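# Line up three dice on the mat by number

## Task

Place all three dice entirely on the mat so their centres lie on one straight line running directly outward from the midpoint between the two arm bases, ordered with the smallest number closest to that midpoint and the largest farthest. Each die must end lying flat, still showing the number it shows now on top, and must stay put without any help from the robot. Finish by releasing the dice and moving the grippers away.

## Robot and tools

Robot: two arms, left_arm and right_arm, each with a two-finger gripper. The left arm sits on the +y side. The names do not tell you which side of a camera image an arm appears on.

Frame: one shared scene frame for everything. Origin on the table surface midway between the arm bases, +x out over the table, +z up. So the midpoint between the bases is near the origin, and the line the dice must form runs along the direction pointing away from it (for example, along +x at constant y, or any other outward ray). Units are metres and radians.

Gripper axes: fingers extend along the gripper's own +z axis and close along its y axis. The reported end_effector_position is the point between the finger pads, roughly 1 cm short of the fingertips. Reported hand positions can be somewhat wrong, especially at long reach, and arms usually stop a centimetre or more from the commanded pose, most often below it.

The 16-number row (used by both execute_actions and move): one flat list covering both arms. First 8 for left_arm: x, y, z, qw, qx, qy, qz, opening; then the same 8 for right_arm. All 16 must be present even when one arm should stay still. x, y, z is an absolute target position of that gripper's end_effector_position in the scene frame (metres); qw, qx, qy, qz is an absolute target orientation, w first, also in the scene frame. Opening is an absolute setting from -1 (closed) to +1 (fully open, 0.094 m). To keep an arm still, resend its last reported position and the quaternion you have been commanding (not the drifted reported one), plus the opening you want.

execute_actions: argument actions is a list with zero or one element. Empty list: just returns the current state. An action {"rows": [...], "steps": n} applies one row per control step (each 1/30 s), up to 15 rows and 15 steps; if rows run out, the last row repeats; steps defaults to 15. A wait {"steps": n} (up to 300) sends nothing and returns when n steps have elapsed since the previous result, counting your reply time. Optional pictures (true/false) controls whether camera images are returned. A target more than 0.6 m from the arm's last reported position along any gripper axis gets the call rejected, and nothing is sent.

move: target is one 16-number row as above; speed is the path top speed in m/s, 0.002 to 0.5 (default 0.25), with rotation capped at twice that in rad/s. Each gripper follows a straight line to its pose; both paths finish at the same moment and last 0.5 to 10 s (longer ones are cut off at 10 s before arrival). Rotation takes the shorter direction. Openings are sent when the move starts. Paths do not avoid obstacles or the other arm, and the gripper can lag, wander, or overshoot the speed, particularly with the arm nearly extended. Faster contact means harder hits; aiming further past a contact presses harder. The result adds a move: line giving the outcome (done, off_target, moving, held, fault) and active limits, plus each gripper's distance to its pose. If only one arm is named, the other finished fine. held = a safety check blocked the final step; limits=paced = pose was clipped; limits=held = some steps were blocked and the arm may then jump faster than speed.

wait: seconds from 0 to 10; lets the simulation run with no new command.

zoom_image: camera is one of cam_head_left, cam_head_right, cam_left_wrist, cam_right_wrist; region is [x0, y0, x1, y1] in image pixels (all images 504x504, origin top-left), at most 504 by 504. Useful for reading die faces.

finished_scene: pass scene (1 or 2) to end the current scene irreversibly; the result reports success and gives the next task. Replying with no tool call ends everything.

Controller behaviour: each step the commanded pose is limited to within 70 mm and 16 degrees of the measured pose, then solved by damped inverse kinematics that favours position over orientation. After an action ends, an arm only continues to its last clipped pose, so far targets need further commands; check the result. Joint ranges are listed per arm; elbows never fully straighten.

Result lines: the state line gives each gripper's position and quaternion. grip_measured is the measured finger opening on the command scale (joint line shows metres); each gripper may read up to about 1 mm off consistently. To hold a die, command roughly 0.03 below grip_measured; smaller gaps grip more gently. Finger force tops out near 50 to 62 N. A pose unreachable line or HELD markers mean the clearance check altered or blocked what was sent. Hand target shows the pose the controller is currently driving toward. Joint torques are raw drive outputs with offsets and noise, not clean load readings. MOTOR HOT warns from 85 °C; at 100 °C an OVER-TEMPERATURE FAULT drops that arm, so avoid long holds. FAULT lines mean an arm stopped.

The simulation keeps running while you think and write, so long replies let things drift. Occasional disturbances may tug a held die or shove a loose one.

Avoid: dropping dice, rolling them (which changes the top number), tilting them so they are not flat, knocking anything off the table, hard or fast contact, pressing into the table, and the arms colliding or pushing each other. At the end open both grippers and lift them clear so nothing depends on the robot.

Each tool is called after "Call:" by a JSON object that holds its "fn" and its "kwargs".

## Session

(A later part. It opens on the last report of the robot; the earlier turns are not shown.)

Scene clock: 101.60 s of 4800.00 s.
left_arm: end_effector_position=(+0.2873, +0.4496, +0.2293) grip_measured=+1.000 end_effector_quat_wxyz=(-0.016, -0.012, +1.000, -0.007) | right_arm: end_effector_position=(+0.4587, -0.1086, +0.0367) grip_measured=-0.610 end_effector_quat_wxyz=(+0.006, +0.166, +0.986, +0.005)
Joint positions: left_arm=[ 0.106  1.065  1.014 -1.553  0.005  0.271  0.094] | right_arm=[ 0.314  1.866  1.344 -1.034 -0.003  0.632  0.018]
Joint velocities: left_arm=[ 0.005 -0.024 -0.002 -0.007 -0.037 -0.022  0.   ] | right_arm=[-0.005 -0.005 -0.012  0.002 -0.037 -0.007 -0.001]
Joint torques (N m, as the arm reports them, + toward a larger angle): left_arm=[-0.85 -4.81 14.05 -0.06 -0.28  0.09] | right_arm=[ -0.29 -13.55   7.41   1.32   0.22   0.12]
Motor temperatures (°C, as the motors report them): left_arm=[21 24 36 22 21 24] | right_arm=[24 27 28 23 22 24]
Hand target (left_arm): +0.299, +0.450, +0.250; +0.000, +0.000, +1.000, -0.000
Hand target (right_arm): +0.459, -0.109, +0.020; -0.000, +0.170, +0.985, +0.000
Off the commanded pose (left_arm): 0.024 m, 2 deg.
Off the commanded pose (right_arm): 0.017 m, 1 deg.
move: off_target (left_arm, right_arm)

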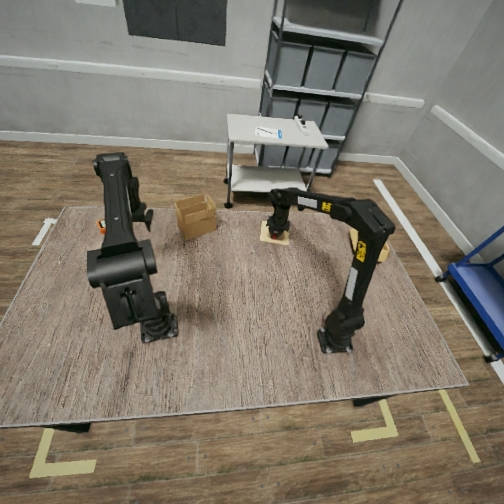

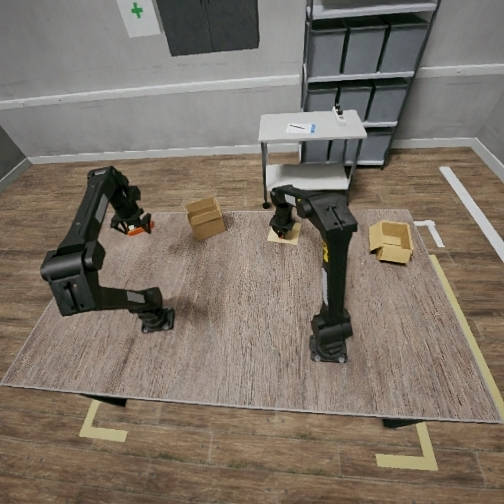

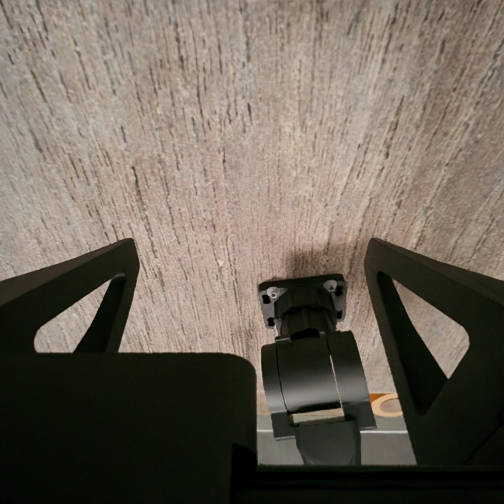

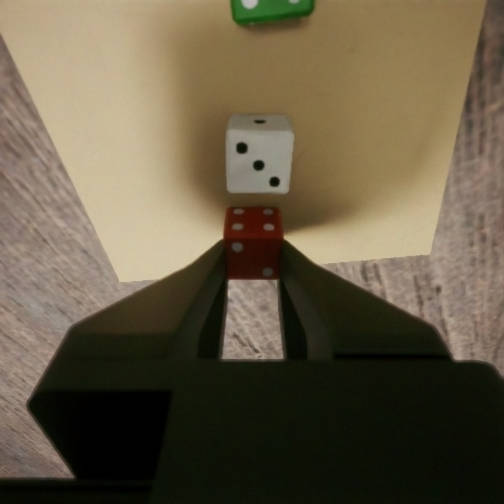

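Collinear; lower.

Call:
{"fn": "move", "kwargs": {"target": [0.3,0.45,0.25,0,0,1,0,1,0.458,-0.109,0.002,0,0.17,0.985,0,-0.72], "speed": 0.04}}

Call:
{"fn": "move", "kwargs": {"target": [0.3,0.45,0.25,0,0,1,0,1,0.458,-0.109,0.02,0,0.17,0.985,0,0.3], "speed": 0.04}}

Call:
{"fn": "move", "kwargs": {"target": [0.3,0.45,0.25,0,0,1,0,1,0.47,-0.11,0.14,0,0.17,0.985,0,0.3]}}

Call:
{"fn": "move", "kwargs": {"target": [0.3,0.45,0.25,0,0,1,0,1,0.25,-0.3,0.16,0,0.17,0.985,0,0.3], "speed": 0.4}}

Scene clock: 111.30 s of 4800.00 s.
left_arm: end_effector_position=(+0.2873, +0.4496, +0.2293) grip_measured=+1.000 end_effector_quat_wxyz=(-0.016, -0.012, +1.000, -0.007) | right_arm: end_effector_position=(+0.4601, -0.1082, +0.0283) grip_measured=-0.610 end_effector_quat_wxyz=(+0.014, +0.166, +0.986, +0.008)
Joint positions: left_arm=[ 0.106  1.065  1.014 -1.553  0.005  0.271  0.094] | right_arm=[ 0.314  1.872  1.327 -0.994 -0.002  0.632  0.018]
Joint velocities: left_arm=[-0.005 -0.015  0.002  0.002  0.051 -0.022  0.   ] | right_arm=[ 0.005  0.005 -0.007  0.002  0.007  0.007  0.001]
Joint torques (N m, as the arm reports them, + toward a larger angle): left_arm=[-1.2  -5.12 14.11 -0.12 -0.31  0.08] | right_arm=[  0.16 -12.38   6.9    1.6    0.22   0.11]
Motor temperatures (°C, as the motors report them): left_arm=[21 24 36 22 21 24] | right_arm=[24 27 28 23 22 24]
Hand target (left_arm): +0.299, +0.450, +0.250; +0.000, +0.000, +1.000, -0.000
Hand target (right_arm): +0.457, -0.109, +0.003; +0.000, +0.170, +0.985, -0.000
Off the commanded pose (left_arm): 0.024 m, 2 deg.
Off the commanded pose (right_arm): 0.026 m, 2 deg.
After step 90, 5.60 s passed at rest.
move: off_target (left_arm, right_arm)

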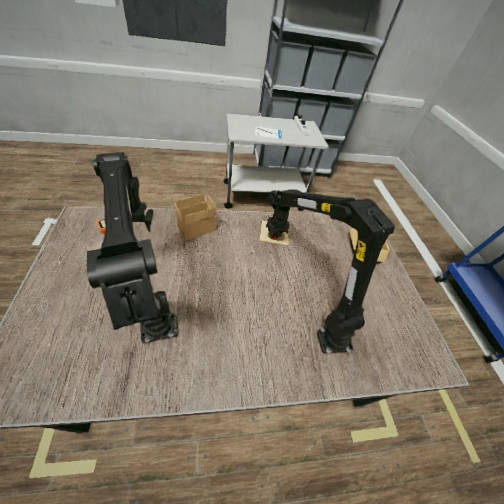

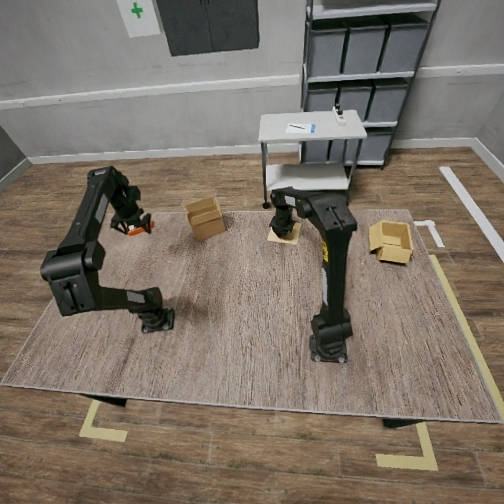

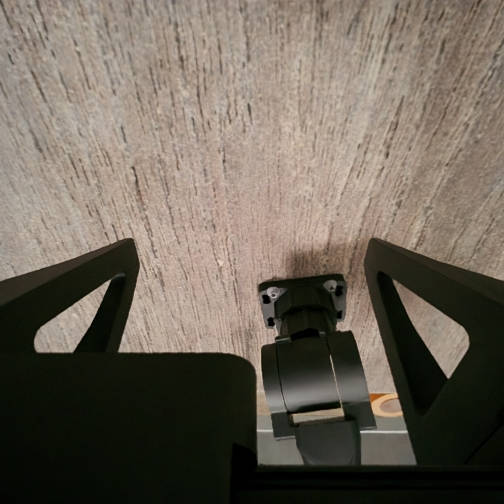

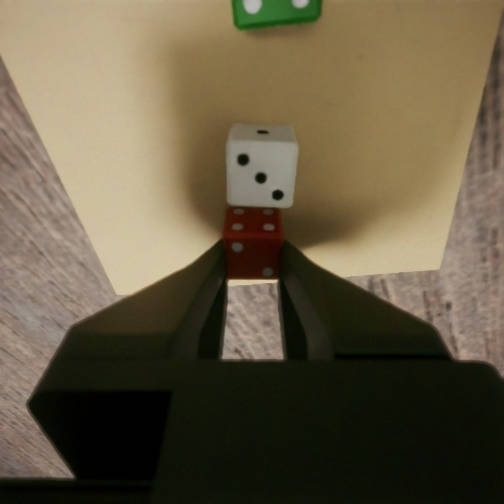

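Scene clock: 112.13 s of 4800.00 s.
left_arm: end_effector_position=(+0.2873, +0.4496, +0.2293) grip_measured=+1.000 end_effector_quat_wxyz=(-0.016, -0.012, +1.000, -0.007) | right_arm: end_effector_position=(+0.4591, -0.1085, +0.0280) grip_measured=+0.298 end_effector_quat_wxyz=(+0.012, +0.166, +0.986, +0.007)
Joint positions: left_arm=[ 0.106  1.065  1.014 -1.553  0.005  0.271  0.094] | right_arm=[ 0.314  1.872  1.326 -0.997 -0.002  0.632  0.061]
Joint velocities: left_arm=[-0.005  0.005 -0.012 -0.007  0.051  0.022  0.   ] | right_arm=[ 0.005 -0.024  0.022 -0.022  0.022  0.007 -0.001]
Joint torques (N m, as the arm reports them, + toward a larger angle): left_arm=[-0.86 -5.67 14.19 -0.16 -0.34  0.  ] | right_arm=[  0.05 -14.26   8.25  -0.18   0.27   0.11]
Motor temperatures (°C, as the motors report them): left_arm=[21 24 36 22 21 24] | right_arm=[24 27 28 23 22 24]
Hand target (left_arm): +0.299, +0.450, +0.250; +0.000, +0.000, +1.000, -0.000
Hand target (right_arm): +0.458, -0.109, +0.020; +0.000, +0.170, +0.985, -0.000
Off the commanded pose (left_arm): 0.024 m, 2 deg.
Off the commanded pose (right_arm): 0.008 m, 2 deg.
move: off_target (left_arm)

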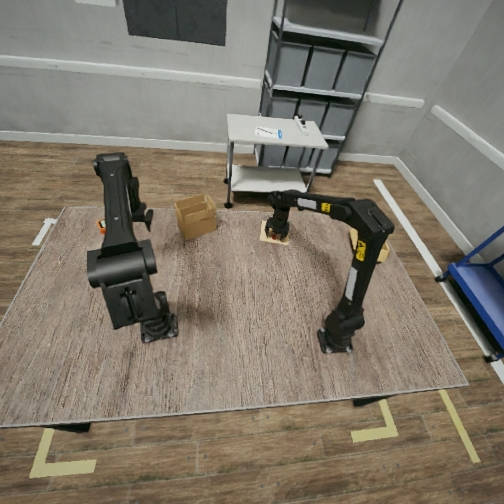

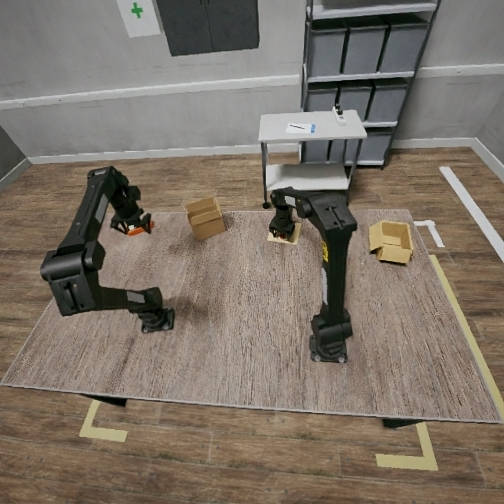

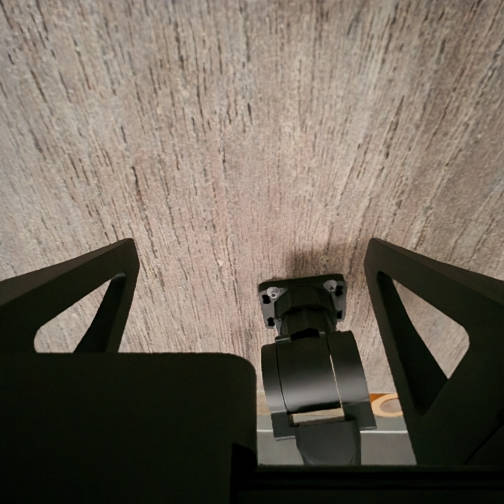

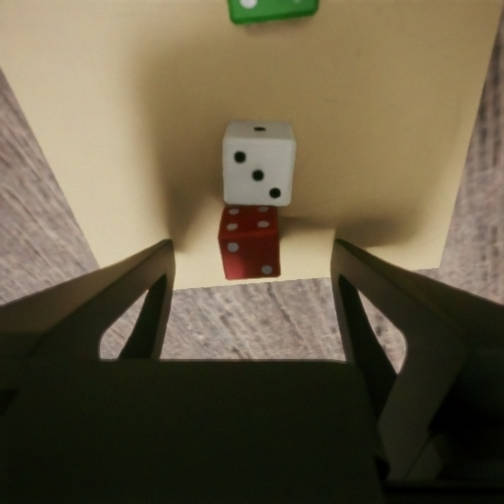

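Scene clock: 113.10 s of 4800.00 s.
left_arm: end_effector_position=(+0.2873, +0.4496, +0.2293) grip_measured=+1.000 end_effector_quat_wxyz=(-0.016, -0.012, +1.000, -0.007) | right_arm: end_effector_position=(+0.4608, -0.1080, +0.1306) grip_measured=+0.298 end_effector_quat_wxyz=(-0.005, +0.166, +0.986, -0.001)
Joint positions: left_arm=[ 0.106  1.065  1.014 -1.553  0.005  0.271  0.094] | right_arm=[ 0.314  1.79   1.501 -1.293 -0.002  0.632  0.061]
Joint velocities: left_arm=[ 0.015  0.005 -0.022 -0.012 -0.007  0.081  0.   ] | right_arm=[ 0.005 -0.005 -0.027  0.007 -0.022  0.022 -0.   ]
Joint torques (N m, as the arm reports them, + toward a larger angle): left_arm=[-0.97 -4.88 14.06 -0.11 -0.29  0.1 ] | right_arm=[ -0.74 -14.42  10.24  -0.28   0.27   0.06]
Motor temperatures (°C, as the motors report them): left_arm=[21 24 36 22 21 24] | right_arm=[24 27 28 23 22 24]
Hand target (left_arm): +0.299, +0.450, +0.250; +0.000, +0.000, +1.000, -0.000
Hand target (right_arm): +0.469, -0.110, +0.140; +0.000, +0.170, +0.985, +0.000
Off the commanded pose (left_arm): 0.024 m, 2 deg.
Off the commanded pose (right_arm): 0.013 m, 1 deg.
move: off_target (left_arm, right_arm); limits=paced

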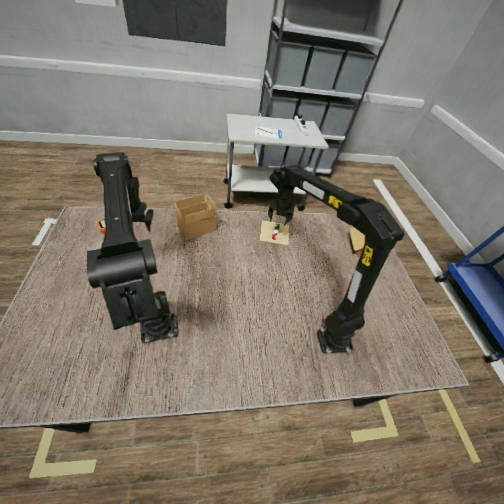

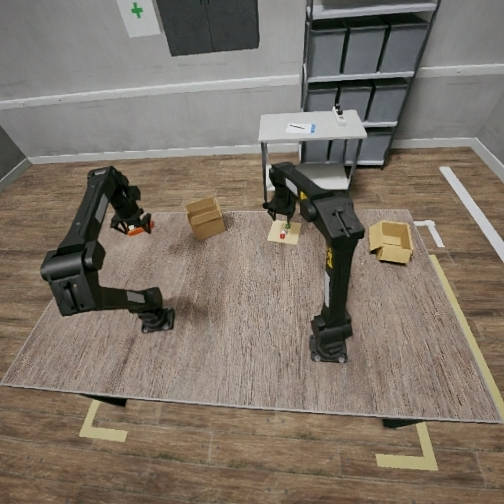

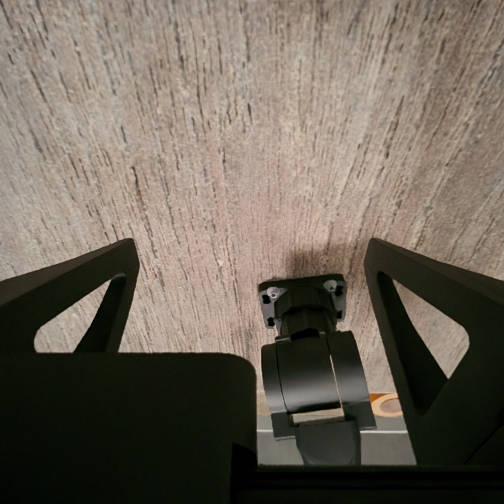

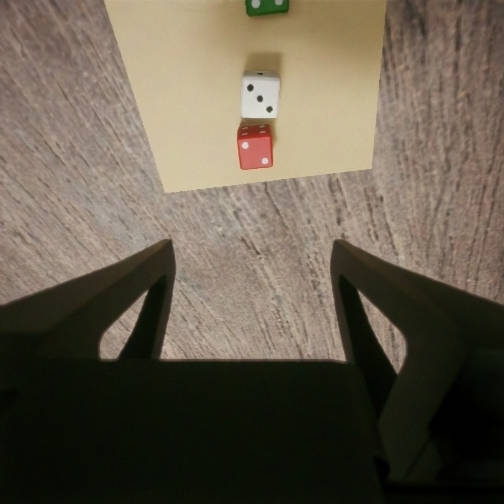

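Scene clock: 114.50 s of 4800.00 s.
left_arm: end_effector_position=(+0.2873, +0.4496, +0.2293) grip_measured=+1.000 end_effector_quat_wxyz=(-0.016, -0.012, +1.000, -0.007) | right_arm: end_effector_position=(+0.2514, -0.3014, +0.1574) grip_measured=+0.298 end_effector_quat_wxyz=(+0.004, +0.177, +0.984, -0.003)
Joint positions: left_arm=[ 0.106  1.065  1.014 -1.553  0.005  0.271  0.094] | right_arm=[-0.099  1.161  0.891 -1.294  0.006  0.242  0.061]
Joint velocities: left_arm=[ 0.005 -0.015  0.007 -0.012  0.007 -0.066  0.   ] | right_arm=[ 0.005 -0.015 -0.027  0.022 -0.022  0.007  0.001]
Joint torques (N m, as the arm reports them, + toward a larger angle): left_arm=[-0.38 -5.19 14.34 -0.18 -0.31  0.06] | right_arm=[-0.05 -6.76  8.08 -0.11  0.05  0.  ]
Motor temperatures (°C, as the motors report them): left_arm=[21 24 36 22 21 24] | right_arm=[24 27 28 23 22 24]
Hand target (left_arm): +0.299, +0.450, +0.250; +0.000, +0.000, +1.000, -0.000
Hand target (right_arm): +0.248, -0.300, +0.158; -0.003, +0.170, +0.985, -0.002
Off the commanded pose (left_arm): 0.024 m, 2 deg.
Off the commanded pose (right_arm): 0.003 m, 1 deg.
move: off_target (left_arm)

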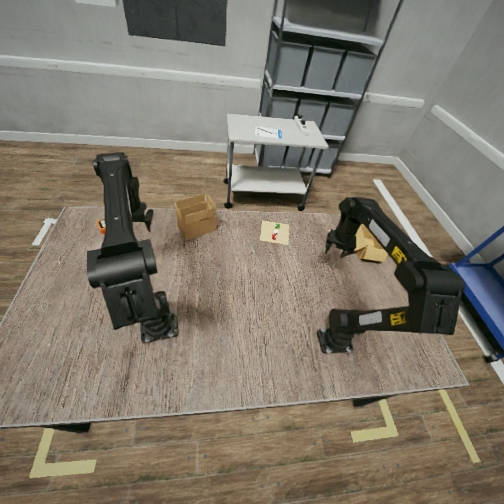

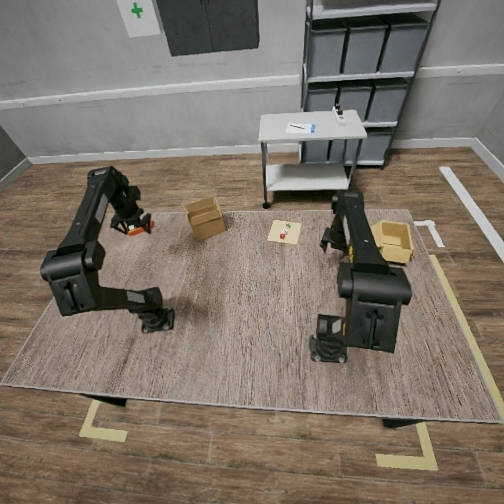

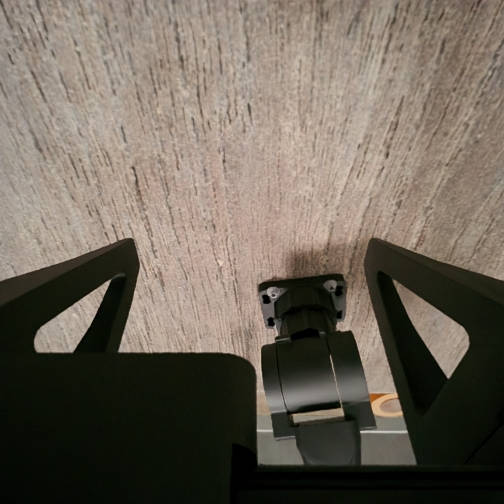

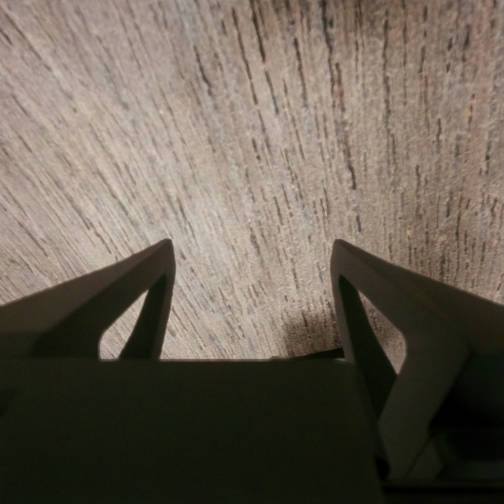

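Call:
{"fn": "finished_scene", "kwargs": {"scene": 2}}

The scene is finished: the task was done.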